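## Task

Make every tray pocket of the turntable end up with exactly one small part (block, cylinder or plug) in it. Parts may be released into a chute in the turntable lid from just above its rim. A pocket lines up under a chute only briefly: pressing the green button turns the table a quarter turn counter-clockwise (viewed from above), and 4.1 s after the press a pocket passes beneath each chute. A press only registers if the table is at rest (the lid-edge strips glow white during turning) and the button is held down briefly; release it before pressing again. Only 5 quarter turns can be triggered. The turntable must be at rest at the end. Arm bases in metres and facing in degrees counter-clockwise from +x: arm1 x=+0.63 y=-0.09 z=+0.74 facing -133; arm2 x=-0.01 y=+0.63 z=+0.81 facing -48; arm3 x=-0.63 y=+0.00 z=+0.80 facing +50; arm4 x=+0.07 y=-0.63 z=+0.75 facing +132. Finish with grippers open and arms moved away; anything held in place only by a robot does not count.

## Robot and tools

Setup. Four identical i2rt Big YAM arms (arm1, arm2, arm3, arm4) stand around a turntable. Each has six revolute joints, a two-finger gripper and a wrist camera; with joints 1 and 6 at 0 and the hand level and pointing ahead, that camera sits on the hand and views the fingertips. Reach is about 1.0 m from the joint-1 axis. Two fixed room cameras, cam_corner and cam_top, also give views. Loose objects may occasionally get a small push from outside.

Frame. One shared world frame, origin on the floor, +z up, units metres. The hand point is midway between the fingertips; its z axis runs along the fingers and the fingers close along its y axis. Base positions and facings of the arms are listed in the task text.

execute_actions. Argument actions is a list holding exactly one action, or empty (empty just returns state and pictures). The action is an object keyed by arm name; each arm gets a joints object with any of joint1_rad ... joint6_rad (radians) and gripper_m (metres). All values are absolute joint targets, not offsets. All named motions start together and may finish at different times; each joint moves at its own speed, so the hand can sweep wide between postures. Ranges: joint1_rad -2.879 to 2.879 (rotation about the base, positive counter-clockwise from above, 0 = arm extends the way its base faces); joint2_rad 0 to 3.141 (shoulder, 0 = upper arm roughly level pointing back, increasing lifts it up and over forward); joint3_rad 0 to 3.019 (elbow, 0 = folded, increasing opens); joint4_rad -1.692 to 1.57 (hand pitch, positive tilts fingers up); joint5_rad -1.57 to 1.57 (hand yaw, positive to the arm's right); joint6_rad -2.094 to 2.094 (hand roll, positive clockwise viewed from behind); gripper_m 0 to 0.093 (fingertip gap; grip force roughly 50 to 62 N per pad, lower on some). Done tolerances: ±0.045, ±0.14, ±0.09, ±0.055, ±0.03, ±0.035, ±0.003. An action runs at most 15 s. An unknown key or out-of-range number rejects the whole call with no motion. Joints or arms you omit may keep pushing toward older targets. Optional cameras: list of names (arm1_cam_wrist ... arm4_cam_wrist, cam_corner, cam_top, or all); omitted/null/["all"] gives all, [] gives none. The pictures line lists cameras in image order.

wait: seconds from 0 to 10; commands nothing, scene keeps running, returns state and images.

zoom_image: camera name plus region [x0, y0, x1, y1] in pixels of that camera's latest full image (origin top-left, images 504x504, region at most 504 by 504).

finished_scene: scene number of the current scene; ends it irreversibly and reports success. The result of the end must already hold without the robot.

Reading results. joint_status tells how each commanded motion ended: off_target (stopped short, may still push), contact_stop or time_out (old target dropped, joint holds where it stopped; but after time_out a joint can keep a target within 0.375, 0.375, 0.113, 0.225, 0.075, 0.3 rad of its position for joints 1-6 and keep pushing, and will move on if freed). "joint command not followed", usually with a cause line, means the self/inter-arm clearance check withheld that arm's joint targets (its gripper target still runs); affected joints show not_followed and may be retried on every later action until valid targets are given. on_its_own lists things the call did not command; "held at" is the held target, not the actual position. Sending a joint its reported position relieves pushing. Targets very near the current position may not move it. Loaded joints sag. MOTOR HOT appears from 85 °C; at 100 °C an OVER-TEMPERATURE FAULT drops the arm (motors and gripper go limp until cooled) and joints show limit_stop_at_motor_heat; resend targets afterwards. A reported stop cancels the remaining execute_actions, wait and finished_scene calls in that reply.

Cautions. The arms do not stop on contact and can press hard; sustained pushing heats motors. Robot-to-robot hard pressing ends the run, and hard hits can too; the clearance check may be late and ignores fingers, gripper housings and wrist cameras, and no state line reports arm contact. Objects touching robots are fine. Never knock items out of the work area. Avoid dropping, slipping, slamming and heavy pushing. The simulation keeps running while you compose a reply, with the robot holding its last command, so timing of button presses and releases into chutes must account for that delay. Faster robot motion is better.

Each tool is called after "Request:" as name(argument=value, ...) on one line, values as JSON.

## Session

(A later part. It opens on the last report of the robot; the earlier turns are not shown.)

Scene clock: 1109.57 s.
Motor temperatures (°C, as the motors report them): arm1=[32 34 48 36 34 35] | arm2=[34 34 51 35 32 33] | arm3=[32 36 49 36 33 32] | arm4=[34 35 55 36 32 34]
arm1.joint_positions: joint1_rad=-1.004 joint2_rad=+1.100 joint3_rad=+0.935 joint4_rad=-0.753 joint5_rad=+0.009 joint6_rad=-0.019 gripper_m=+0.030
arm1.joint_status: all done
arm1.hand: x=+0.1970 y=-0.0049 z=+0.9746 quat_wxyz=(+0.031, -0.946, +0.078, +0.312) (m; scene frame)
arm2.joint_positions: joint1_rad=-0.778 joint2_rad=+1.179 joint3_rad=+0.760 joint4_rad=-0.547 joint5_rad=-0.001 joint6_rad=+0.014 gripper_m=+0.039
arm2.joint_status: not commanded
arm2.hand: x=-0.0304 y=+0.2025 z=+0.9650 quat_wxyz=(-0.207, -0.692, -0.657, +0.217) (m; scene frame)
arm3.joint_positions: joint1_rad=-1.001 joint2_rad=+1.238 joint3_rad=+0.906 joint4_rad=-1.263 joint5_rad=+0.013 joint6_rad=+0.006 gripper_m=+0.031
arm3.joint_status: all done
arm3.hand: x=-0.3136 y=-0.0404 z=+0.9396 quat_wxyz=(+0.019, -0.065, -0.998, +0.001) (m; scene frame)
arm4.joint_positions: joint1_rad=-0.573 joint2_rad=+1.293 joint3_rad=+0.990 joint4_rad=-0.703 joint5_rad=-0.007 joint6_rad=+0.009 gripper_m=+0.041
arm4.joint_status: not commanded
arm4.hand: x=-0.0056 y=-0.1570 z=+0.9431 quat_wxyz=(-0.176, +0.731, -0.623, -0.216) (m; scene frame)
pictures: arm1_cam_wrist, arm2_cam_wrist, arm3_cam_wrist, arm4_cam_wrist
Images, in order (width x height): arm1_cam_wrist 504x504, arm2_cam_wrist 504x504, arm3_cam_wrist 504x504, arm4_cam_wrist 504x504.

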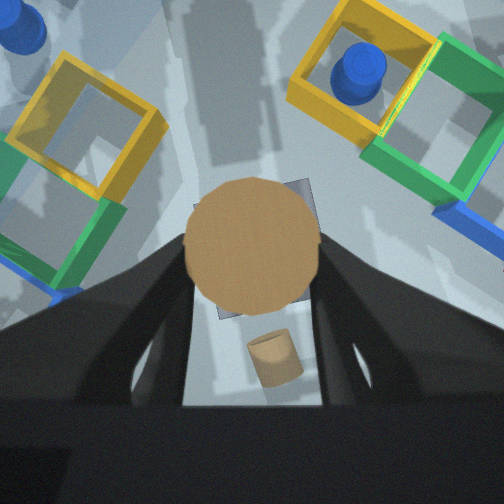

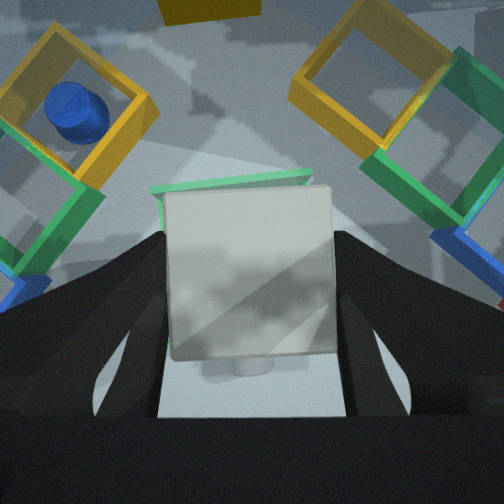

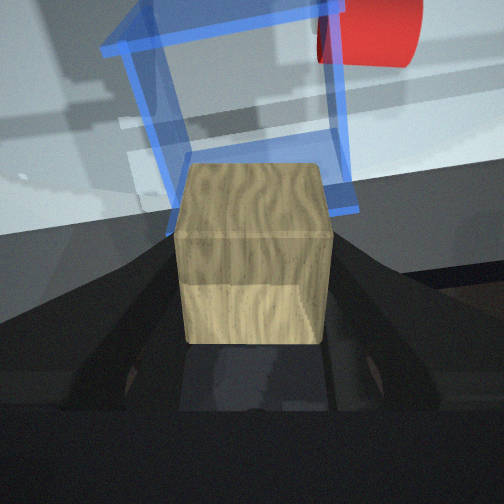

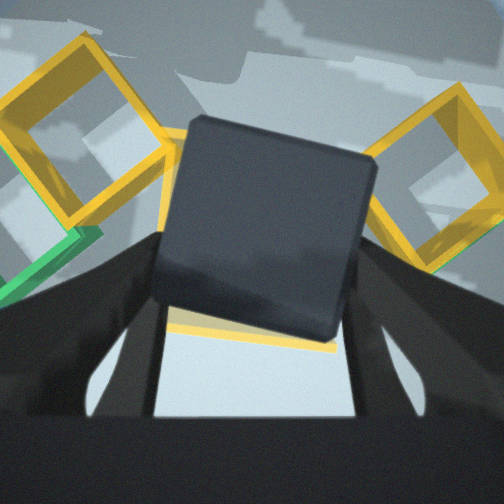

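Request:
execute_actions(actions=[{"arm1":{"joints":{"joint2_rad":1.12}},"arm2":{"joints":{"joint1_rad":-0.763}},"arm3":{"joints":{"joint2_rad":1.2,"joint4_rad":-1.205}},"arm4":{"joints":{"joint2_rad":1.265}}}], cameras=["arm1_cam_wrist","arm2_cam_wrist","arm3_cam_wrist","cam_corner"])

Scene clock: 1144.43 s.
Motor temperatures (°C, as the motors report them): arm1=[32 35 53 36 34 35] | arm2=[34 34 51 35 32 33] | arm3=[32 37 48 36 33 32] | arm4=[34 36 56 36 32 34]
arm1.joint_positions: joint1_rad=-1.004 joint2_rad=+1.100 joint3_rad=+0.935 joint4_rad=-0.753 joint5_rad=+0.009 joint6_rad=-0.019 gripper_m=+0.030
arm1.joint_status: all done
arm1.hand: x=+0.1970 y=-0.0049 z=+0.9746 quat_wxyz=(+0.031, -0.946, +0.078, +0.312) (m; scene frame)
arm2.joint_positions: joint1_rad=-0.769 joint2_rad=+1.179 joint3_rad=+0.760 joint4_rad=-0.547 joint5_rad=-0.001 joint6_rad=+0.014 gripper_m=+0.039
arm2.joint_status: all done
arm2.hand: x=-0.0266 y=+0.2024 z=+0.9650 quat_wxyz=(-0.208, -0.689, -0.660, +0.216) (m; scene frame)
arm3.joint_positions: joint1_rad=-1.001 joint2_rad=+1.212 joint3_rad=+0.906 joint4_rad=-1.224 joint5_rad=+0.013 joint6_rad=+0.006 gripper_m=+0.031
arm3.joint_status: all done
arm3.hand: x=-0.3043 y=-0.0417 z=+0.9472 quat_wxyz=(-0.013, -0.066, -0.998, +0.003) (m; scene frame)
arm4.joint_positions: joint1_rad=-0.573 joint2_rad=+1.290 joint3_rad=+0.990 joint4_rad=-0.703 joint5_rad=-0.007 joint6_rad=+0.009 gripper_m=+0.041
arm4.joint_status: all done
arm4.hand: x=-0.0056 y=-0.1571 z=+0.9443 quat_wxyz=(-0.177, +0.731, -0.622, -0.217) (m; scene frame)
pictures: arm1_cam_wrist, arm2_cam_wrist, arm3_cam_wrist, cam_corner
Images, in order (width x height): arm1_cam_wrist 504x504, arm2_cam_wrist 504x504, arm3_cam_wrist 504x504, cam_corner 504x504.

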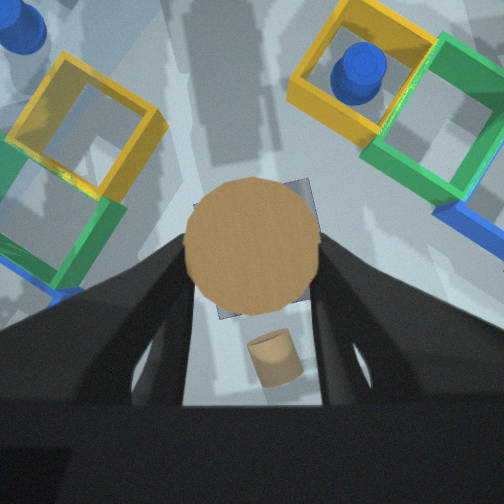

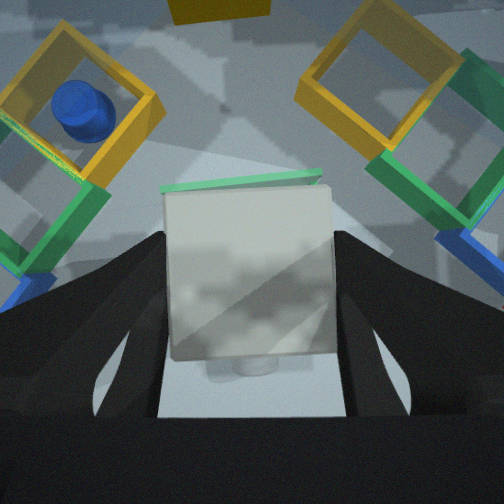

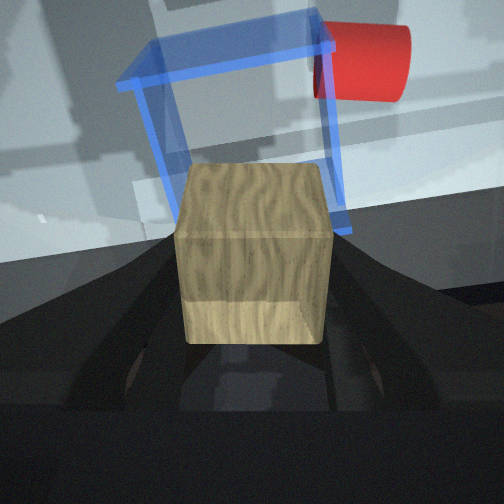

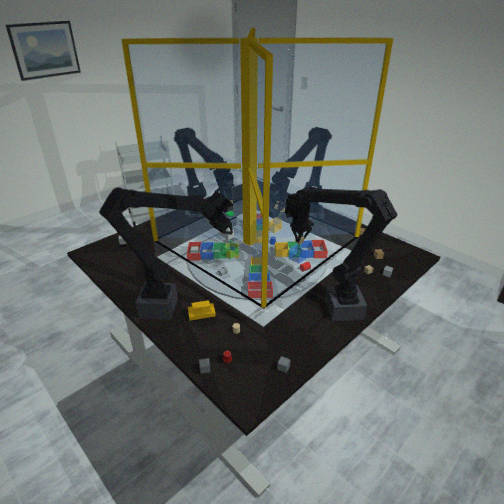

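Request:
execute_actions(actions=[{"arm1":{"joints":{"joint2_rad":1.14}},"arm4":{"joints":{"joint2_rad":1.245}}}], cameras=["arm4_cam_wrist"])

Scene clock: 1152.43 s.
Motor temperatures (°C, as the motors report them): arm1=[32 35 54 36 34 35] | arm2=[34 34 51 35 32 33] | arm3=[32 37 48 36 33 32] | arm4=[34 36 56 36 32 34]
arm1.joint_positions: joint1_rad=-1.004 joint2_rad=+1.125 joint3_rad=+0.935 joint4_rad=-0.753 joint5_rad=+0.009 joint6_rad=-0.019 gripper_m=+0.030
arm1.joint_status: all done
arm1.hand: x=+0.1946 y=-0.0046 z=+0.9642 quat_wxyz=(+0.030, -0.950, +0.078, +0.300) (m; scene frame)
arm2.joint_positions: joint1_rad=-0.769 joint2_rad=+1.179 joint3_rad=+0.760 joint4_rad=-0.547 joint5_rad=-0.001 joint6_rad=+0.014 gripper_m=+0.039
arm2.joint_status: not commanded
arm2.hand: x=-0.0266 y=+0.2024 z=+0.9650 quat_wxyz=(-0.208, -0.689, -0.660, +0.216) (m; scene frame)
arm3.joint_positions: joint1_rad=-1.001 joint2_rad=+1.212 joint3_rad=+0.906 joint4_rad=-1.224 joint5_rad=+0.013 joint6_rad=+0.006 gripper_m=+0.031
arm3.joint_status: not commanded
arm3.hand: x=-0.3043 y=-0.0417 z=+0.9472 quat_wxyz=(-0.013, -0.066, -0.998, +0.003) (m; scene frame)
arm4.joint_positions: joint1_rad=-0.573 joint2_rad=+1.264 joint3_rad=+0.990 joint4_rad=-0.703 joint5_rad=-0.007 joint6_rad=+0.009 gripper_m=+0.041
arm4.joint_status: all done
arm4.hand: x=-0.0053 y=-0.1589 z=+0.9563 quat_wxyz=(-0.185, +0.728, -0.620, -0.226) (m; scene frame)
pictures: arm4_cam_wrist
Images, in order (width x height): arm4_cam_wrist 504x504.

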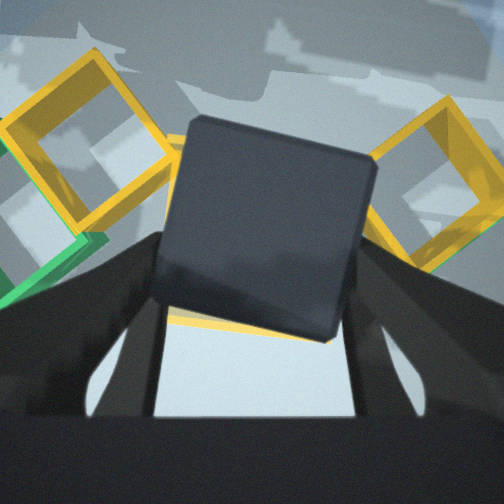

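Request:
execute_actions(actions=[{"arm1":{"joints":{"joint2_rad":1.30}}}], cameras=[])

Request:
wait(seconds=0.3)

Request:
execute_actions(actions=[{"arm1":{"joints":{"joint1_rad":-1.109,"joint2_rad":0.73,"joint4_rad":-0.932}}}], cameras=[])

Request:
execute_actions(actions=[{"arm1":{"joints":{"joint3_rad":0.692}}}], cameras=[])

Request:
wait(seconds=0.45)

Request:
execute_actions(actions=[{"arm1":{"joints":{"gripper_m":0.07}},"arm2":{"joints":{"gripper_m":0.07}},"arm3":{"joints":{"gripper_m":0.07}},"arm4":{"joints":{"gripper_m":0.07}}}], cameras=["cam_top"])

Scene clock: 1162.37 s.
Motor temperatures (°C, as the motors report them): arm1=[32 35 54 36 34 35] | arm2=[34 34 51 35 32 33] | arm3=[32 37 48 36 33 32] | arm4=[34 36 56 36 32 34]
arm1.joint_positions: joint1_rad=-1.004 joint2_rad=+1.252 joint3_rad=+0.968 joint4_rad=-0.731 joint5_rad=+0.008 joint6_rad=-0.019 gripper_m=+0.030
arm1.joint_status: all done
arm1.hand: x=+0.1709 y=-0.0008 z=+0.9288 quat_wxyz=(+0.026, -0.961, +0.078, +0.266) (m; scene frame)
arm2.joint_positions: joint1_rad=-0.769 joint2_rad=+1.179 joint3_rad=+0.760 joint4_rad=-0.547 joint5_rad=-0.001 joint6_rad=+0.014 gripper_m=+0.039
arm2.joint_status: not commanded
arm2.hand: x=-0.0266 y=+0.2024 z=+0.9650 quat_wxyz=(-0.208, -0.689, -0.660, +0.216) (m; scene frame)
arm3.joint_positions: joint1_rad=-1.001 joint2_rad=+1.212 joint3_rad=+0.906 joint4_rad=-1.224 joint5_rad=+0.013 joint6_rad=+0.006 gripper_m=+0.031
arm3.joint_status: not commanded
arm3.hand: x=-0.3043 y=-0.0417 z=+0.9472 quat_wxyz=(-0.013, -0.066, -0.998, +0.003) (m; scene frame)
arm4.joint_positions: joint1_rad=-0.573 joint2_rad=+1.264 joint3_rad=+0.990 joint4_rad=-0.703 joint5_rad=-0.007 joint6_rad=+0.009 gripper_m=+0.041
arm4.joint_status: not commanded
arm4.hand: x=-0.0053 y=-0.1589 z=+0.9563 quat_wxyz=(-0.185, +0.728, -0.620, -0.226) (m; scene frame)
pictures: none
No camera images: the call's "cameras" was empty. Leave "cameras" out to get every camera's image.

Scene clock: 1162.67 s.
Motor temperatures (°C, as the motors report them): arm1=[32 35 54 36 34 35] | arm2=[34 34 51 35 32 33] | arm3=[32 37 48 36 33 32] | arm4=[34 36 56 36 32 34]
arm1.joint_positions: joint1_rad=-1.004 joint2_rad=+1.252 joint3_rad=+0.968 joint4_rad=-0.731 joint5_rad=+0.008 joint6_rad=-0.019 gripper_m=+0.030
arm1.joint_status: all done
arm1.hand: x=+0.1709 y=-0.0008 z=+0.9288 quat_wxyz=(+0.026, -0.961, +0.078, +0.266) (m; scene frame)
arm2.joint_positions: joint1_rad=-0.769 joint2_rad=+1.179 joint3_rad=+0.760 joint4_rad=-0.547 joint5_rad=-0.001 joint6_rad=+0.014 gripper_m=+0.039
arm2.joint_status: not commanded
arm2.hand: x=-0.0266 y=+0.2024 z=+0.9650 quat_wxyz=(-0.208, -0.689, -0.660, +0.216) (m; scene frame)
arm3.joint_positions: joint1_rad=-1.001 joint2_rad=+1.212 joint3_rad=+0.906 joint4_rad=-1.224 joint5_rad=+0.013 joint6_rad=+0.006 gripper_m=+0.031
arm3.joint_status: not commanded
arm3.hand: x=-0.3043 y=-0.0417 z=+0.9472 quat_wxyz=(-0.013, -0.066, -0.998, +0.003) (m; scene frame)
arm4.joint_positions: joint1_rad=-0.573 joint2_rad=+1.264 joint3_rad=+0.990 joint4_rad=-0.703 joint5_rad=-0.007 joint6_rad=+0.009 gripper_m=+0.041
arm4.joint_status: not commanded
arm4.hand: x=-0.0053 y=-0.1589 z=+0.9563 quat_wxyz=(-0.185, +0.728, -0.620, -0.226) (m; scene frame)
wait: 0.30 s; at rest by 0.27 s
pictures: arm1_cam_wrist, arm2_cam_wrist, arm3_cam_wrist, arm4_cam_wrist, cam_corner, cam_top
Images, in order (width x height): arm1_cam_wrist 504x504, arm2_cam_wrist 504x504, arm3_cam_wrist 504x504, arm4_cam_wrist 504x504, cam_corner 504x504, cam_top 504x504.

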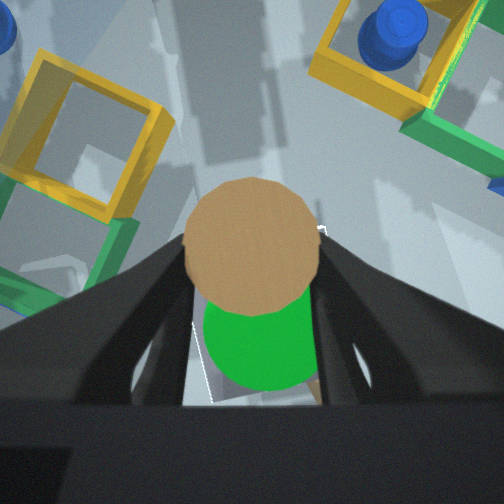

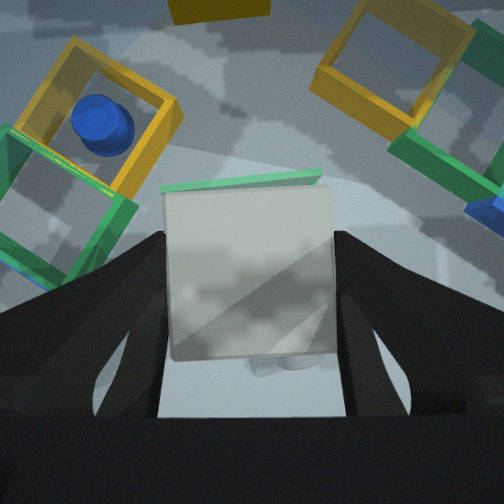

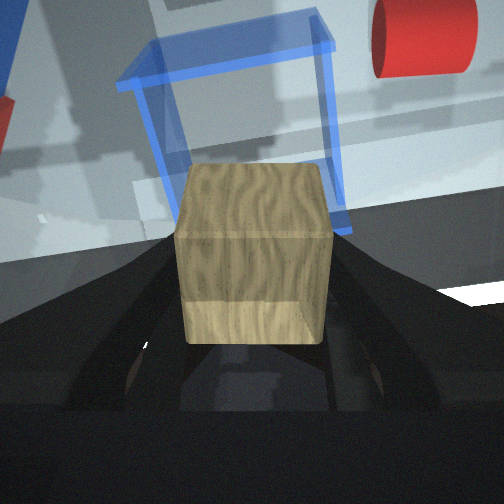

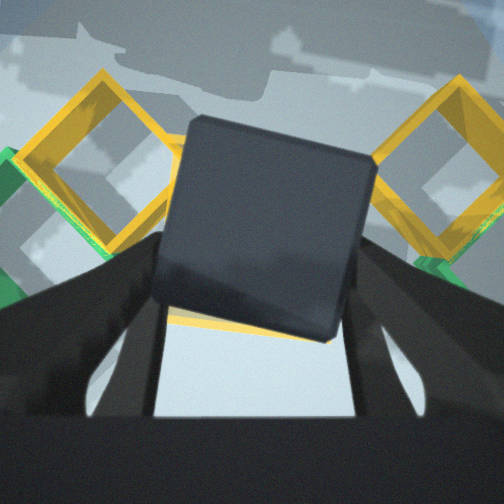

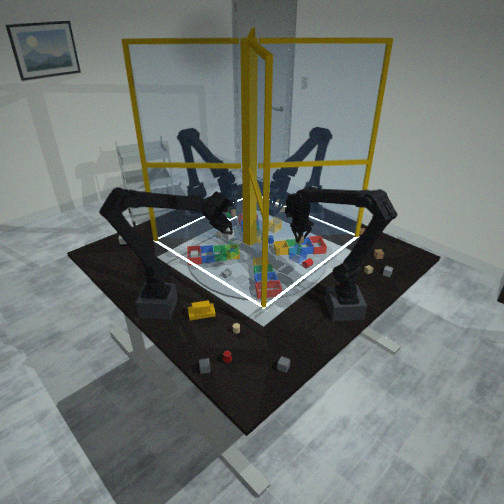

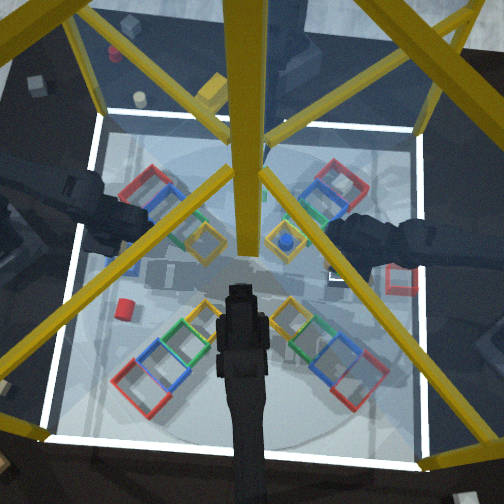

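Scene clock: 1164.10 s.
Motor temperatures (°C, as the motors report them): arm1=[32 34 53 36 34 35] | arm2=[34 34 51 35 32 33] | arm3=[32 37 48 36 33 32] | arm4=[34 36 56 36 32 34]
arm1.joint_positions: joint1_rad=-1.115 joint2_rad=+0.722 joint3_rad=+0.968 joint4_rad=-0.915 joint5_rad=+0.010 joint6_rad=-0.019 gripper_m=+0.030
arm1.joint_status: all done
arm1.hand: x=+0.2940 y=+0.0179 z=+1.1074 quat_wxyz=(+0.067, -0.895, +0.125, +0.424) (m; scene frame)
arm2.joint_positions: joint1_rad=-0.769 joint2_rad=+1.179 joint3_rad=+0.760 joint4_rad=-0.547 joint5_rad=-0.001 joint6_rad=+0.014 gripper_m=+0.039
arm2.joint_status: not commanded
arm2.hand: x=-0.0266 y=+0.2024 z=+0.9650 quat_wxyz=(-0.208, -0.689, -0.660, +0.216) (m; scene frame)
arm3.joint_positions: joint1_rad=-1.001 joint2_rad=+1.212 joint3_rad=+0.906 joint4_rad=-1.224 joint5_rad=+0.013 joint6_rad=+0.006 gripper_m=+0.031
arm3.joint_status: not commanded
arm3.hand: x=-0.3043 y=-0.0417 z=+0.9472 quat_wxyz=(-0.013, -0.066, -0.998, +0.003) (m; scene frame)
arm4.joint_positions: joint1_rad=-0.573 joint2_rad=+1.264 joint3_rad=+0.990 joint4_rad=-0.703 joint5_rad=-0.007 joint6_rad=+0.009 gripper_m=+0.041
arm4.joint_status: not commanded
arm4.hand: x=-0.0053 y=-0.1589 z=+0.9563 quat_wxyz=(-0.185, +0.728, -0.620, -0.226) (m; scene frame)
pictures: none
No camera images: the call's "cameras" was empty. Leave "cameras" out to get every camera's image.

Scene clock: 1165.20 s.
Motor temperatures (°C, as the motors report them): arm1=[32 34 53 36 34 35] | arm2=[34 34 51 35 32 33] | arm3=[32 37 48 36 33 32] | arm4=[34 36 56 36 32 34]
arm1.joint_positions: joint1_rad=-1.115 joint2_rad=+0.727 joint3_rad=+0.693 joint4_rad=-0.921 joint5_rad=+0.010 joint6_rad=-0.019 gripper_m=+0.030
arm1.joint_status: all done
arm1.hand: x=+0.3326 y=+0.0055 z=+0.9549 quat_wxyz=(+0.047, -0.946, +0.131, +0.292) (m; scene frame)
arm2.joint_positions: joint1_rad=-0.769 joint2_rad=+1.179 joint3_rad=+0.760 joint4_rad=-0.547 joint5_rad=-0.001 joint6_rad=+0.014 gripper_m=+0.039
arm2.joint_status: not commanded
arm2.hand: x=-0.0266 y=+0.2024 z=+0.9650 quat_wxyz=(-0.208, -0.689, -0.660, +0.216) (m; scene frame)
arm3.joint_positions: joint1_rad=-1.001 joint2_rad=+1.212 joint3_rad=+0.906 joint4_rad=-1.224 joint5_rad=+0.013 joint6_rad=+0.006 gripper_m=+0.031
arm3.joint_status: not commanded
arm3.hand: x=-0.3043 y=-0.0417 z=+0.9472 quat_wxyz=(-0.013, -0.066, -0.998, +0.003) (m; scene frame)
arm4.joint_positions: joint1_rad=-0.573 joint2_rad=+1.264 joint3_rad=+0.990 joint4_rad=-0.703 joint5_rad=-0.007 joint6_rad=+0.009 gripper_m=+0.041
arm4.joint_status: not commanded
arm4.hand: x=-0.0053 y=-0.1589 z=+0.9563 quat_wxyz=(-0.185, +0.728, -0.620, -0.226) (m; scene frame)
pictures: none
No camera images: the call's "cameras" was empty. Leave "cameras" out to get every camera's image.

Scene clock: 1165.67 s.
Motor temperatures (°C, as the motors report them): arm1=[32 34 53 36 34 35] | arm2=[34 34 51 35 32 33] | arm3=[32 37 48 36 33 32] | arm4=[34 36 56 36 32 34]
arm1.joint_positions: joint1_rad=-1.115 joint2_rad=+0.727 joint3_rad=+0.693 joint4_rad=-0.921 joint5_rad=+0.010 joint6_rad=-0.019 gripper_m=+0.030
arm1.joint_status: all done
arm1.hand: x=+0.3326 y=+0.0055 z=+0.9549 quat_wxyz=(+0.047, -0.946, +0.131, +0.292) (m; scene frame)
arm2.joint_positions: joint1_rad=-0.769 joint2_rad=+1.179 joint3_rad=+0.760 joint4_rad=-0.547 joint5_rad=-0.001 joint6_rad=+0.014 gripper_m=+0.039
arm2.joint_status: not commanded
arm2.hand: x=-0.0266 y=+0.2024 z=+0.9650 quat_wxyz=(-0.208, -0.689, -0.660, +0.216) (m; scene frame)
arm3.joint_positions: joint1_rad=-1.001 joint2_rad=+1.212 joint3_rad=+0.906 joint4_rad=-1.224 joint5_rad=+0.013 joint6_rad=+0.006 gripper_m=+0.031
arm3.joint_status: not commanded
arm3.hand: x=-0.3043 y=-0.0417 z=+0.9472 quat_wxyz=(-0.013, -0.066, -0.998, +0.003) (m; scene frame)
arm4.joint_positions: joint1_rad=-0.573 joint2_rad=+1.264 joint3_rad=+0.990 joint4_rad=-0.703 joint5_rad=-0.007 joint6_rad=+0.009 gripper_m=+0.041
arm4.joint_status: not commanded
arm4.hand: x=-0.0053 y=-0.1589 z=+0.9563 quat_wxyz=(-0.185, +0.728, -0.620, -0.226) (m; scene frame)
wait: 0.47 s; at rest by 0.27 s
pictures: arm1_cam_wrist, arm2_cam_wrist, arm3_cam_wrist, arm4_cam_wrist, cam_corner, cam_top
Images, in order (width x height): arm1_cam_wrist 504x504, arm2_cam_wrist 504x504, arm3_cam_wrist 504x504, arm4_cam_wrist 504x504, cam_corner 504x504, cam_top 504x504.

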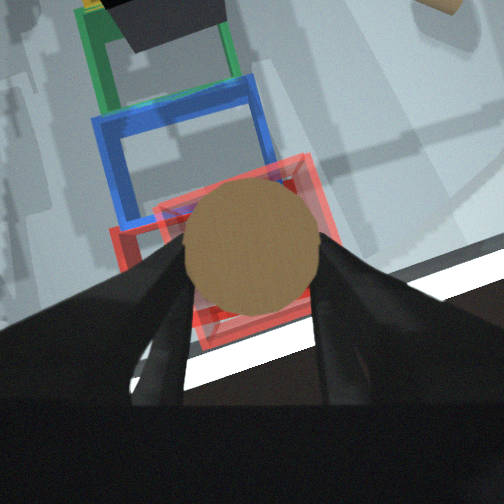

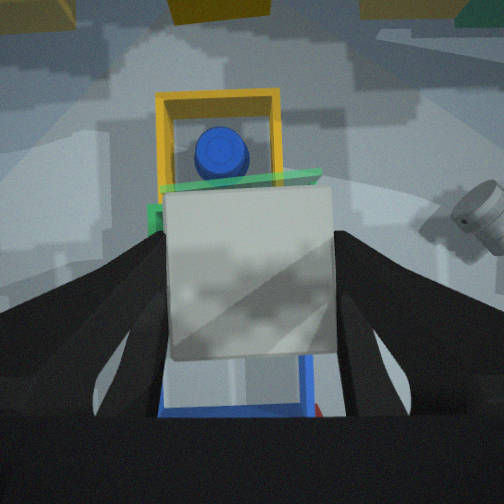

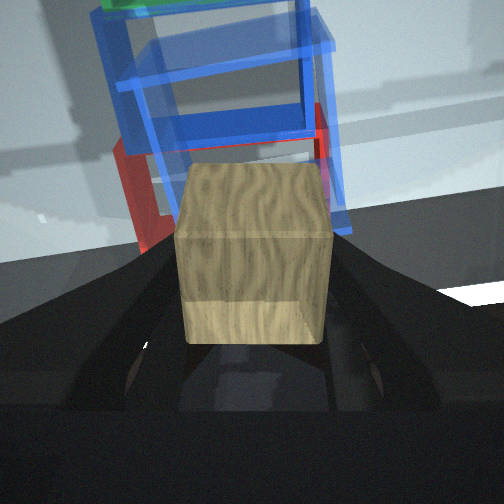

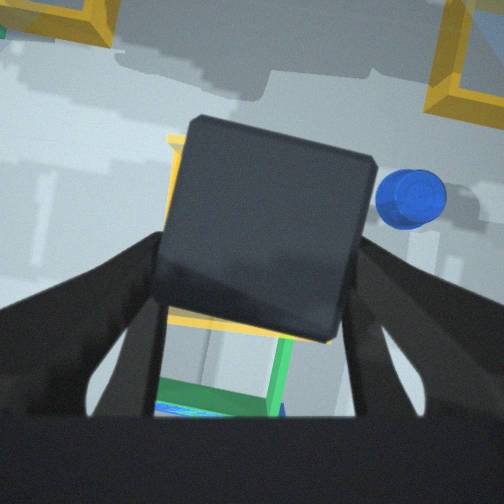

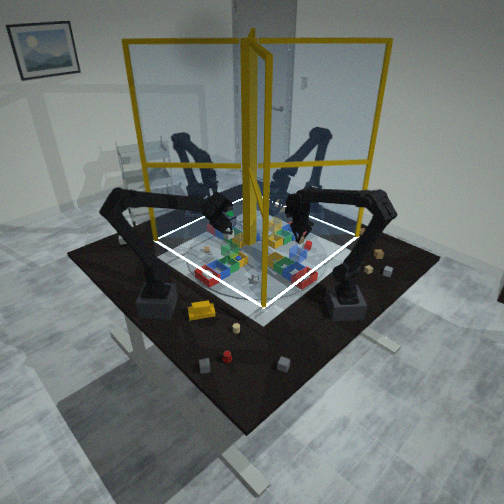

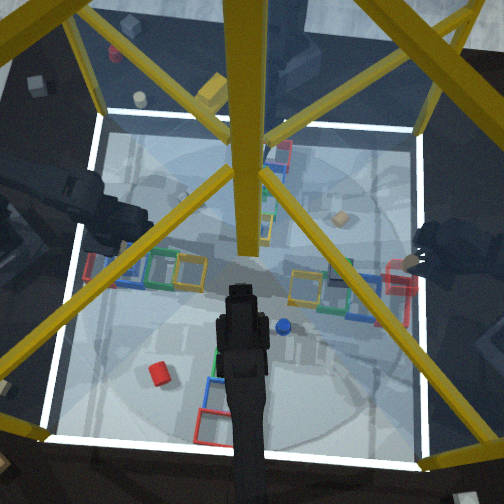

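Scene clock: 1166.27 s.
Motor temperatures (°C, as the motors report them): arm1=[32 34 53 36 34 35] | arm2=[34 34 51 35 32 33] | arm3=[32 37 48 36 33 32] | arm4=[34 36 56 36 32 34]
arm1.joint_positions: joint1_rad=-1.115 joint2_rad=+0.727 joint3_rad=+0.693 joint4_rad=-0.921 joint5_rad=+0.010 joint6_rad=-0.019 gripper_m=+0.070
arm1.joint_status: all done
arm1.hand: x=+0.3326 y=+0.0055 z=+0.9549 quat_wxyz=(+0.047, -0.946, +0.131, +0.292) (m; scene frame)
arm2.joint_positions: joint1_rad=-0.769 joint2_rad=+1.179 joint3_rad=+0.760 joint4_rad=-0.547 joint5_rad=-0.001 joint6_rad=+0.014 gripper_m=+0.070
arm2.joint_status: all done
arm2.hand: x=-0.0266 y=+0.2024 z=+0.9650 quat_wxyz=(-0.208, -0.689, -0.660, +0.216) (m; scene frame)
arm3.joint_positions: joint1_rad=-1.001 joint2_rad=+1.212 joint3_rad=+0.906 joint4_rad=-1.224 joint5_rad=+0.013 joint6_rad=+0.006 gripper_m=+0.070
arm3.joint_status: all done
arm3.hand: x=-0.3043 y=-0.0417 z=+0.9472 quat_wxyz=(-0.013, -0.066, -0.998, +0.003) (m; scene frame)
arm4.joint_positions: joint1_rad=-0.573 joint2_rad=+1.263 joint3_rad=+0.990 joint4_rad=-0.701 joint5_rad=-0.007 joint6_rad=+0.009 gripper_m=+0.070
arm4.joint_status: all done
arm4.hand: x=-0.0053 y=-0.1585 z=+0.9567 quat_wxyz=(-0.185, +0.728, -0.620, -0.227) (m; scene frame)
pictures: cam_top
Images, in order (width x height): cam_top 504x504.

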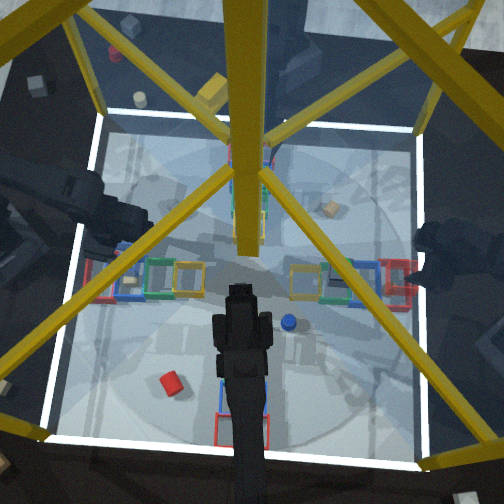

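Request:
execute_actions(actions=[{"arm1":{"joints":{"joint2_rad":0.72,"joint3_rad":0.85,"joint4_rad":-1.03}},"arm2":{"joints":{"joint2_rad":0.72,"joint3_rad":0.85,"joint4_rad":-1.03}},"arm3":{"joints":{"joint2_rad":0.72,"joint3_rad":0.85,"joint4_rad":-1.03}},"arm4":{"joints":{"joint2_rad":0.72,"joint3_rad":0.85,"joint4_rad":-1.03}}}], cameras=["cam_top","cam_corner"])

Scene clock: 1177.27 s.
Motor temperatures (°C, as the motors report them): arm1=[32 34 52 36 34 35] | arm2=[34 34 52 35 32 33] | arm3=[32 37 48 36 33 32] | arm4=[34 36 56 36 32 34]
arm1.joint_positions: joint1_rad=-1.115 joint2_rad=+0.723 joint3_rad=+0.814 joint4_rad=-1.013 joint5_rad=+0.010 joint6_rad=-0.019 gripper_m=+0.070
arm1.joint_status: all done
arm1.hand: x=+0.3280 y=+0.0072 z=+1.0059 quat_wxyz=(+0.049, -0.942, +0.130, +0.307) (m; scene frame)
arm2.joint_positions: joint1_rad=-0.769 joint2_rad=+0.714 joint3_rad=+0.819 joint4_rad=-1.018 joint5_rad=-0.001 joint6_rad=+0.014 gripper_m=+0.070
arm2.joint_status: all done
arm2.hand: x=-0.0218 y=+0.3212 z=+1.0914 quat_wxyz=(-0.226, -0.683, -0.654, +0.235) (m; scene frame)
arm3.joint_positions: joint1_rad=-1.001 joint2_rad=+0.710 joint3_rad=+0.842 joint4_rad=-1.052 joint5_rad=+0.013 joint6_rad=+0.006 gripper_m=+0.070
arm3.joint_status: all done
arm3.hand: x=-0.3226 y=-0.0406 z=+1.0827 quat_wxyz=(-0.313, -0.066, -0.947, +0.020) (m; scene frame)
arm4.joint_positions: joint1_rad=-0.573 joint2_rad=+0.711 joint3_rad=+0.850 joint4_rad=-1.024 joint5_rad=-0.007 joint6_rad=+0.009 gripper_m=+0.070
arm4.joint_status: all done
arm4.hand: x=+0.0221 y=-0.3208 z=+1.0428 quat_wxyz=(-0.212, +0.717, -0.611, -0.259) (m; scene frame)
pictures: cam_corner, cam_top
Images, in order (width x height): cam_corner 504x504, cam_top 504x504.

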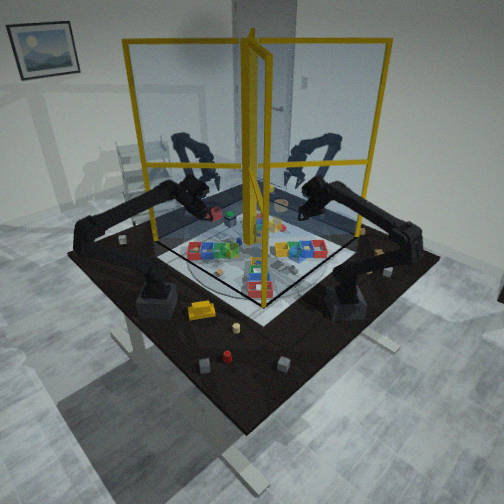

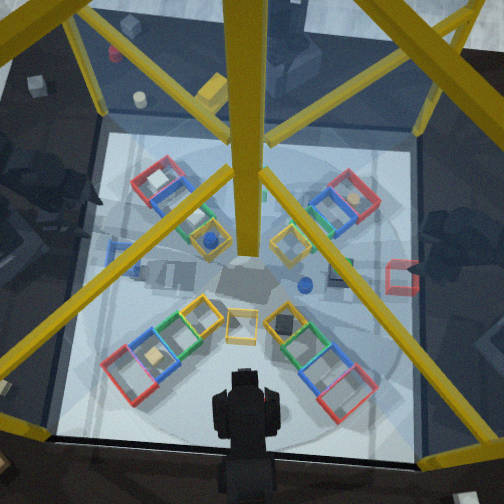

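Request:
zoom_image(camera="cam_top", region=[90, 140, 410, 430])

Region (90, 140, 410, 430) of cam_top's 504x504 image, scaled by 1.575, with more detail than that image has; it fills the top 457 rows of this view, and the rest is white.

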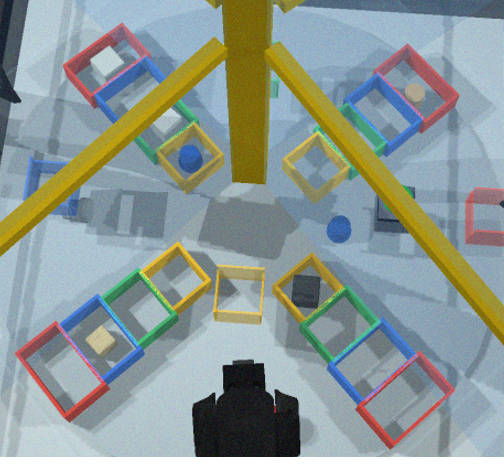

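Request:
execute_actions(actions=[{"arm1":{"joints":{"joint1_rad":0.833,"gripper_m":0.075}},"arm2":{"joints":{"joint1_rad":0.607,"gripper_m":0.075}},"arm3":{"joints":{"joint1_rad":0.737,"joint6_rad":-0.31,"gripper_m":0.075}},"arm4":{"joints":{"joint1_rad":0.862,"joint6_rad":-0.73,"gripper_m":0.075}}}], cameras=[])

Request:
execute_actions(actions=[{"arm1":{"joints":{"joint2_rad":1.51,"joint3_rad":0.91,"joint4_rad":-0.33}},"arm2":{"joints":{"joint2_rad":1.906,"joint3_rad":1.22,"joint4_rad":-0.24}},"arm3":{"joints":{"joint2_rad":1.777,"joint3_rad":1.165,"joint4_rad":-0.915}},"arm4":{"joints":{"joint2_rad":1.48,"joint3_rad":0.95,"joint4_rad":-1.0}}}], cameras=["arm1_cam_wrist","arm2_cam_wrist","arm3_cam_wrist","arm4_cam_wrist"])

Scene clock: 1226.97 s.
Motor temperatures (°C, as the motors report them): arm1=[32 34 55 36 34 35] | arm2=[34 34 57 35 32 33] | arm3=[32 36 49 36 33 32] | arm4=[34 35 53 36 32 34]
arm1.joint_positions: joint1_rad=+0.829 joint2_rad=+0.723 joint3_rad=+0.814 joint4_rad=-1.013 joint5_rad=+0.009 joint6_rad=-0.019 gripper_m=+0.075
arm1.joint_status: all done
arm1.hand: x=+0.6507 y=-0.3943 z=+1.0145 quat_wxyz=(-0.238, -0.636, -0.701, +0.220) (m; scene frame)
arm2.joint_positions: joint1_rad=+0.604 joint2_rad=+0.715 joint3_rad=+0.819 joint4_rad=-1.018 joint5_rad=-0.002 joint6_rad=+0.014 gripper_m=+0.075
arm2.joint_status: all done
arm2.hand: x=+0.2909 y=+0.5605 z=+1.0875 quat_wxyz=(-0.318, -0.114, -0.941, +0.036) (m; scene frame)
arm3.joint_positions: joint1_rad=+0.733 joint2_rad=+0.713 joint3_rad=+0.842 joint4_rad=-1.052 joint5_rad=+0.011 joint6_rad=-0.303 gripper_m=+0.075
arm3.joint_status: all done
arm3.hand: x=-0.6359 y=+0.3072 z=+1.0896 quat_wxyz=(-0.257, +0.771, -0.549, -0.197) (m; scene frame)
arm4.joint_positions: joint1_rad=+0.855 joint2_rad=+0.713 joint3_rad=+0.850 joint4_rad=-1.024 joint5_rad=-0.007 joint6_rad=-0.715 gripper_m=+0.075
arm4.joint_status: all done
arm4.hand: x=-0.2384 y=-0.6377 z=+1.0427 quat_wxyz=(-0.109, +0.878, +0.341, -0.317) (m; scene frame)
pictures: none
No camera images: the call's "cameras" was empty. Leave "cameras" out to get every camera's image.

Scene clock: 1228.67 s.
Motor temperatures (°C, as the motors report them): arm1=[32 34 55 36 34 35] | arm2=[34 34 57 35 32 33] | arm3=[32 36 49 36 33 32] | arm4=[34 35 53 36 32 34]
arm1.joint_positions: joint1_rad=+0.829 joint2_rad=+1.501 joint3_rad=+0.877 joint4_rad=-0.351 joint5_rad=+0.009 joint6_rad=-0.019 gripper_m=+0.075
arm1.joint_status: all done
arm1.hand: x=+0.6701 y=-0.5949 z=+0.8327 quat_wxyz=(-0.219, -0.641, -0.707, +0.203) (m; scene frame)
arm2.joint_positions: joint1_rad=+0.604 joint2_rad=+1.908 joint3_rad=+1.207 joint4_rad=-0.256 joint5_rad=-0.002 joint6_rad=+0.014 gripper_m=+0.075
arm2.joint_status: all done
arm2.hand: x=+0.6143 y=+0.4830 z=+0.8280 quat_wxyz=(-0.297, -0.115, -0.947, +0.034) (m; scene frame)
arm3.joint_positions: joint1_rad=+0.733 joint2_rad=+1.780 joint3_rad=+1.154 joint4_rad=-0.923 joint5_rad=+0.011 joint6_rad=-0.303 gripper_m=+0.075
arm3.joint_status: all done
arm3.hand: x=-0.6459 y=+0.4845 z=+0.8259 quat_wxyz=(-0.013, +0.817, -0.577, -0.010) (m; scene frame)
arm4.joint_positions: joint1_rad=+0.855 joint2_rad=+1.483 joint3_rad=+0.908 joint4_rad=-1.008 joint5_rad=-0.007 joint6_rad=-0.715 gripper_m=+0.075
arm4.joint_status: all done
arm4.hand: x=-0.2988 y=-0.6395 z=+0.8122 quat_wxyz=(+0.006, +0.933, +0.361, +0.004) (m; scene frame)
pictures: arm1_cam_wrist, arm2_cam_wrist, arm3_cam_wrist, arm4_cam_wrist
Images, in order (width x height): arm1_cam_wrist 504x504, arm2_cam_wrist 504x504, arm3_cam_wrist 504x504, arm4_cam_wrist 504x504.

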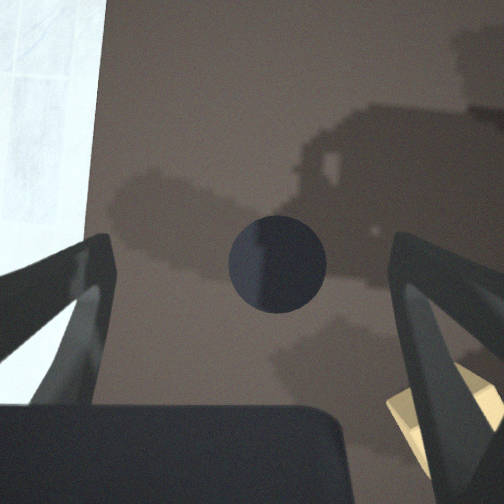

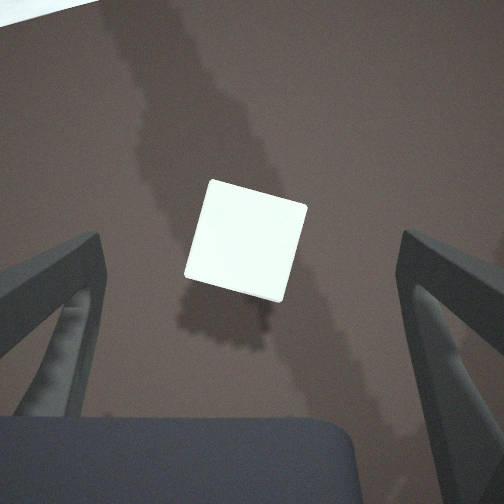

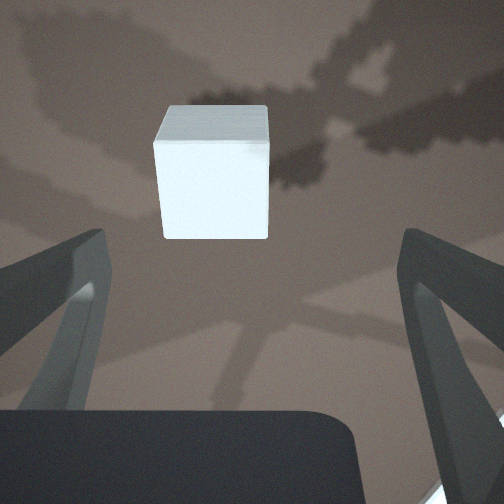

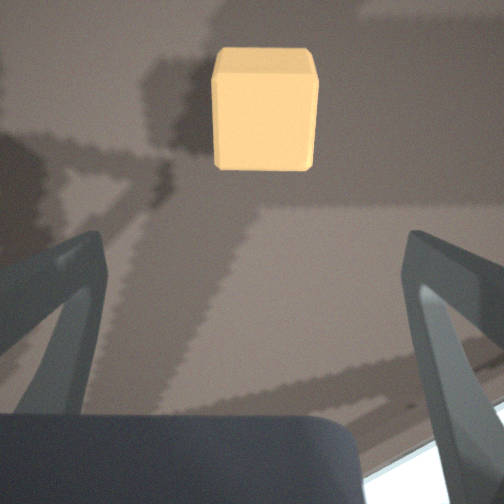

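Request:
execute_actions(actions=[{"arm1":{"joints":{"joint1_rad":0.803,"joint2_rad":1.574,"joint3_rad":0.828,"joint4_rad":-0.205,"gripper_m":0.068}},"arm2":{"joints":{"joint3_rad":1.78,"joint4_rad":-1.13,"joint6_rad":0.27}},"arm3":{"joints":{"joint1_rad":0.758,"joint2_rad":1.813,"joint3_rad":1.072,"joint4_rad":-0.81}},"arm4":{"joints":{"joint1_rad":0.878,"joint2_rad":1.555,"joint3_rad":0.905,"joint4_rad":-0.90}}}], cameras=[])

Request:
execute_actions(actions=[{"arm2":{"joints":{"joint2_rad":2.2}}}], cameras=["arm1_cam_wrist","arm2_cam_wrist","arm3_cam_wrist","arm4_cam_wrist"])

Scene clock: 1267.97 s.
Motor temperatures (°C, as the motors report them): arm1=[32 35 53 36 34 35] | arm2=[34 38 53 35 32 33] | arm3=[32 38 47 36 33 32] | arm4=[34 36 54 36 32 34]
arm1.joint_positions: joint1_rad=+0.809 joint2_rad=+1.561 joint3_rad=+0.832 joint4_rad=-0.227 joint5_rad=+0.009 joint6_rad=-0.019 gripper_m=+0.068
arm1.joint_status: all done
arm1.hand: x=+0.6608 y=-0.5977 z=+0.8010 quat_wxyz=(-0.224, -0.646, -0.698, +0.212) (m; scene frame)
arm2.joint_positions: joint1_rad=+0.604 joint2_rad=+1.886 joint3_rad=+1.750 joint4_rad=-1.118 joint5_rad=-0.002 joint6_rad=+0.258 gripper_m=+0.075
arm2.joint_status: all done
arm2.hand: x=+0.6294 y=+0.4806 z=+0.9939 quat_wxyz=(-0.154, -0.238, -0.959, +0.000) (m; scene frame)
arm3.joint_positions: joint1_rad=+0.754 joint2_rad=+1.807 joint3_rad=+1.069 joint4_rad=-0.829 joint5_rad=+0.011 joint6_rad=-0.303 gripper_m=+0.075
arm3.joint_status: all done
arm3.hand: x=-0.6548 y=+0.4631 z=+0.7886 quat_wxyz=(-0.006, +0.823, -0.569, -0.005) (m; scene frame)
arm4.joint_positions: joint1_rad=+0.866 joint2_rad=+1.555 joint3_rad=+0.908 joint4_rad=-0.910 joint5_rad=-0.007 joint6_rad=-0.715 gripper_m=+0.075
arm4.joint_status: all done
arm4.hand: x=-0.3166 y=-0.6446 z=+0.7860 quat_wxyz=(+0.002, +0.930, +0.366, -0.008) (m; scene frame)
pictures: none
No camera images: the call's "cameras" was empty. Leave "cameras" out to get every camera's image.

Scene clock: 1269.33 s.
Motor temperatures (°C, as the motors report them): arm1=[32 35 52 36 34 35] | arm2=[34 38 53 35 32 33] | arm3=[32 38 47 36 33 32] | arm4=[34 36 54 36 32 34]
arm1.joint_positions: joint1_rad=+0.809 joint2_rad=+1.561 joint3_rad=+0.832 joint4_rad=-0.227 joint5_rad=+0.009 joint6_rad=-0.019 gripper_m=+0.068
arm1.joint_status: not commanded
arm1.hand: x=+0.6608 y=-0.5977 z=+0.8010 quat_wxyz=(-0.224, -0.646, -0.698, +0.212) (m; scene frame)
arm2.joint_positions: joint1_rad=+0.604 joint2_rad=+2.191 joint3_rad=+1.760 joint4_rad=-1.123 joint5_rad=-0.002 joint6_rad=+0.258 gripper_m=+0.075
arm2.joint_status: all done
arm2.hand: x=+0.6179 y=+0.4820 z=+0.8042 quat_wxyz=(-0.006, -0.242, -0.970, +0.002) (m; scene frame)
arm3.joint_positions: joint1_rad=+0.754 joint2_rad=+1.807 joint3_rad=+1.069 joint4_rad=-0.829 joint5_rad=+0.011 joint6_rad=-0.303 gripper_m=+0.075
arm3.joint_status: not commanded
arm3.hand: x=-0.6548 y=+0.4631 z=+0.7886 quat_wxyz=(-0.006, +0.823, -0.569, -0.005) (m; scene frame)
arm4.joint_positions: joint1_rad=+0.866 joint2_rad=+1.555 joint3_rad=+0.908 joint4_rad=-0.910 joint5_rad=-0.007 joint6_rad=-0.715 gripper_m=+0.075
arm4.joint_status: not commanded
arm4.hand: x=-0.3166 y=-0.6446 z=+0.7860 quat_wxyz=(+0.002, +0.930, +0.366, -0.008) (m; scene frame)
pictures: arm1_cam_wrist, arm2_cam_wrist, arm3_cam_wrist, arm4_cam_wrist
Images, in order (width x height): arm1_cam_wrist 504x504, arm2_cam_wrist 504x504, arm3_cam_wrist 504x504, arm4_cam_wrist 504x504.

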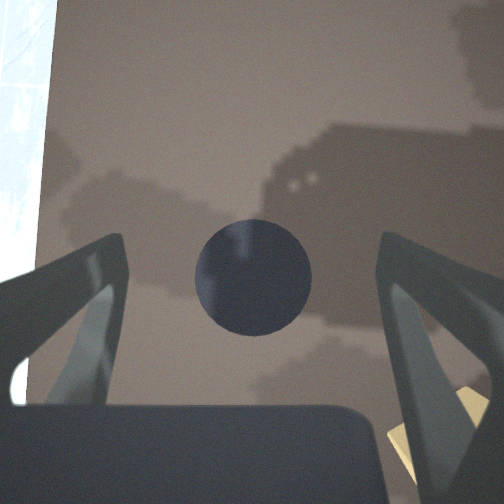

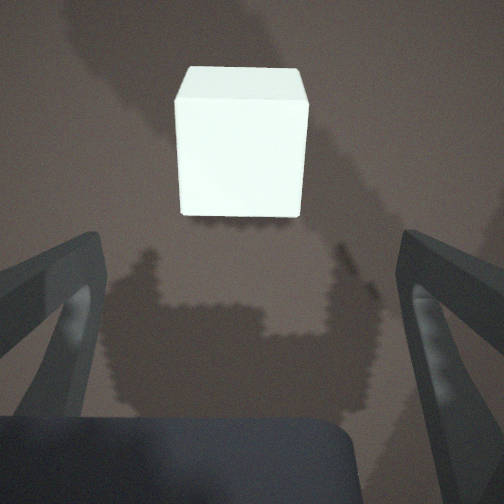

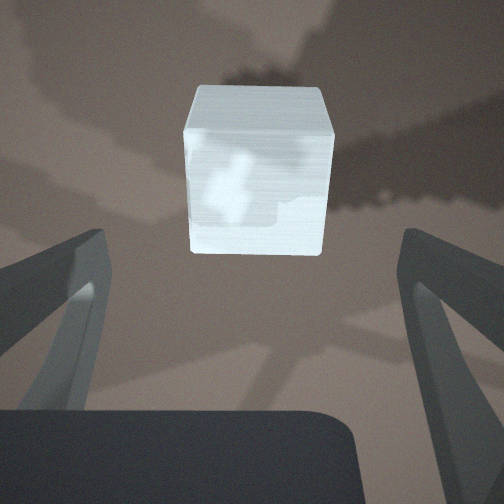

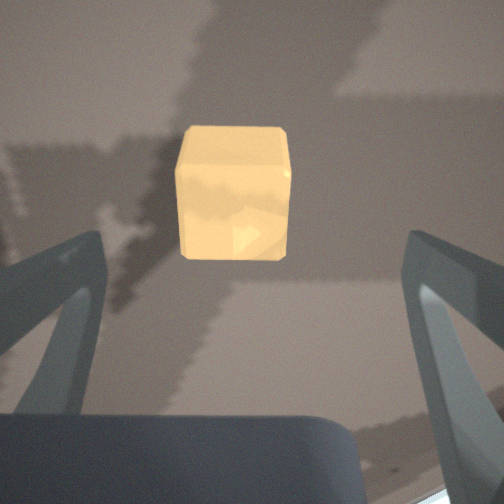

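Request:
execute_actions(actions=[{"arm1":{"joints":{"joint2_rad":1.669,"joint3_rad":0.762,"joint4_rad":-0.035}},"arm2":{"joints":{"joint2_rad":2.285,"joint3_rad":1.76,"joint4_rad":-1.025}},"arm3":{"joints":{"joint2_rad":1.896,"joint3_rad":1.047,"joint4_rad":-0.70}},"arm4":{"joints":{"joint2_rad":1.631,"joint3_rad":0.845,"joint4_rad":-0.765}}}], cameras=["arm1_cam_wrist","arm2_cam_wrist","arm3_cam_wrist","arm4_cam_wrist"])

Scene clock: 1290.63 s.
Motor temperatures (°C, as the motors report them): arm1=[32 35 50 36 34 35] | arm2=[34 40 54 35 32 33] | arm3=[32 38 46 36 33 32] | arm4=[34 36 51 36 32 34]
arm1.joint_positions: joint1_rad=+0.809 joint2_rad=+1.666 joint3_rad=+0.764 joint4_rad=-0.056 joint5_rad=+0.009 joint6_rad=-0.019 gripper_m=+0.068
arm1.joint_status: all done
arm1.hand: x=+0.6609 y=-0.5889 z=+0.7461 quat_wxyz=(-0.223, -0.646, -0.699, +0.211) (m; scene frame)
arm2.joint_positions: joint1_rad=+0.604 joint2_rad=+2.278 joint3_rad=+1.757 joint4_rad=-1.037 joint5_rad=-0.002 joint6_rad=+0.258 gripper_m=+0.075
arm2.joint_status: all done
arm2.hand: x=+0.6225 y=+0.4806 z=+0.7482 quat_wxyz=(-0.003, -0.242, -0.970, +0.002) (m; scene frame)
arm3.joint_positions: joint1_rad=+0.754 joint2_rad=+1.897 joint3_rad=+1.045 joint4_rad=-0.719 joint5_rad=+0.011 joint6_rad=-0.303 gripper_m=+0.075
arm3.joint_status: all done
arm3.hand: x=-0.6553 y=+0.4626 z=+0.7431 quat_wxyz=(-0.004, +0.823, -0.569, -0.004) (m; scene frame)
arm4.joint_positions: joint1_rad=+0.866 joint2_rad=+1.637 joint3_rad=+0.847 joint4_rad=-0.775 joint5_rad=-0.007 joint6_rad=-0.715 gripper_m=+0.075
arm4.joint_status: all done
arm4.hand: x=-0.3099 y=-0.6444 z=+0.7388 quat_wxyz=(+0.003, +0.930, +0.366, -0.005) (m; scene frame)
pictures: arm1_cam_wrist, arm2_cam_wrist, arm3_cam_wrist, arm4_cam_wrist
Images, in order (width x height): arm1_cam_wrist 504x504, arm2_cam_wrist 504x504, arm3_cam_wrist 504x504, arm4_cam_wrist 504x504.

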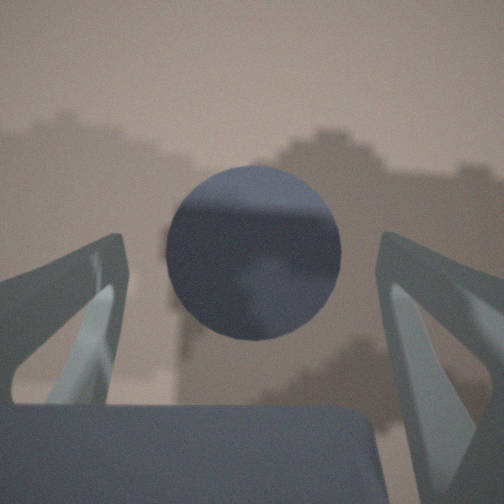

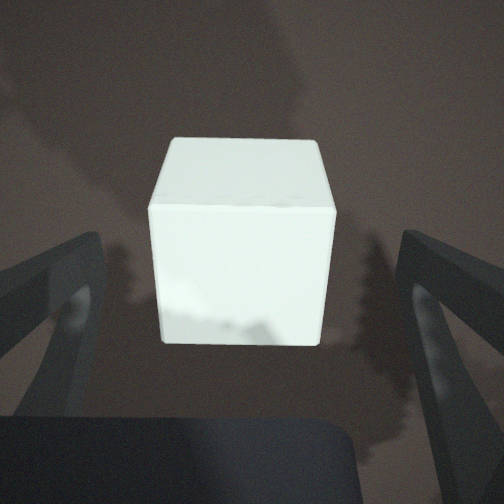

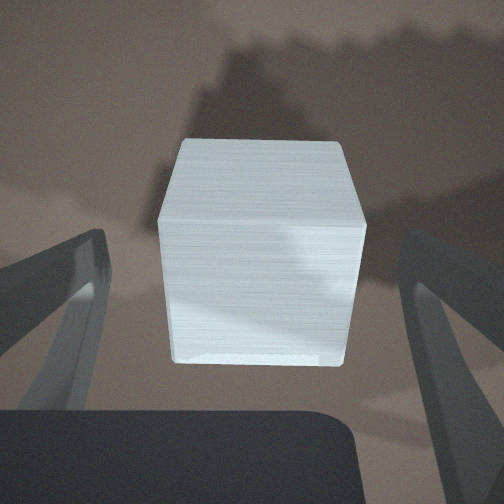

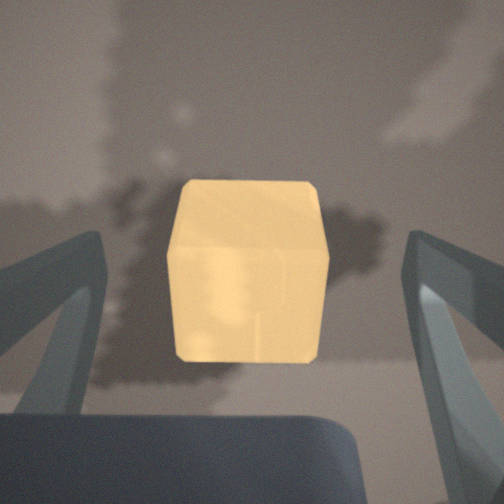

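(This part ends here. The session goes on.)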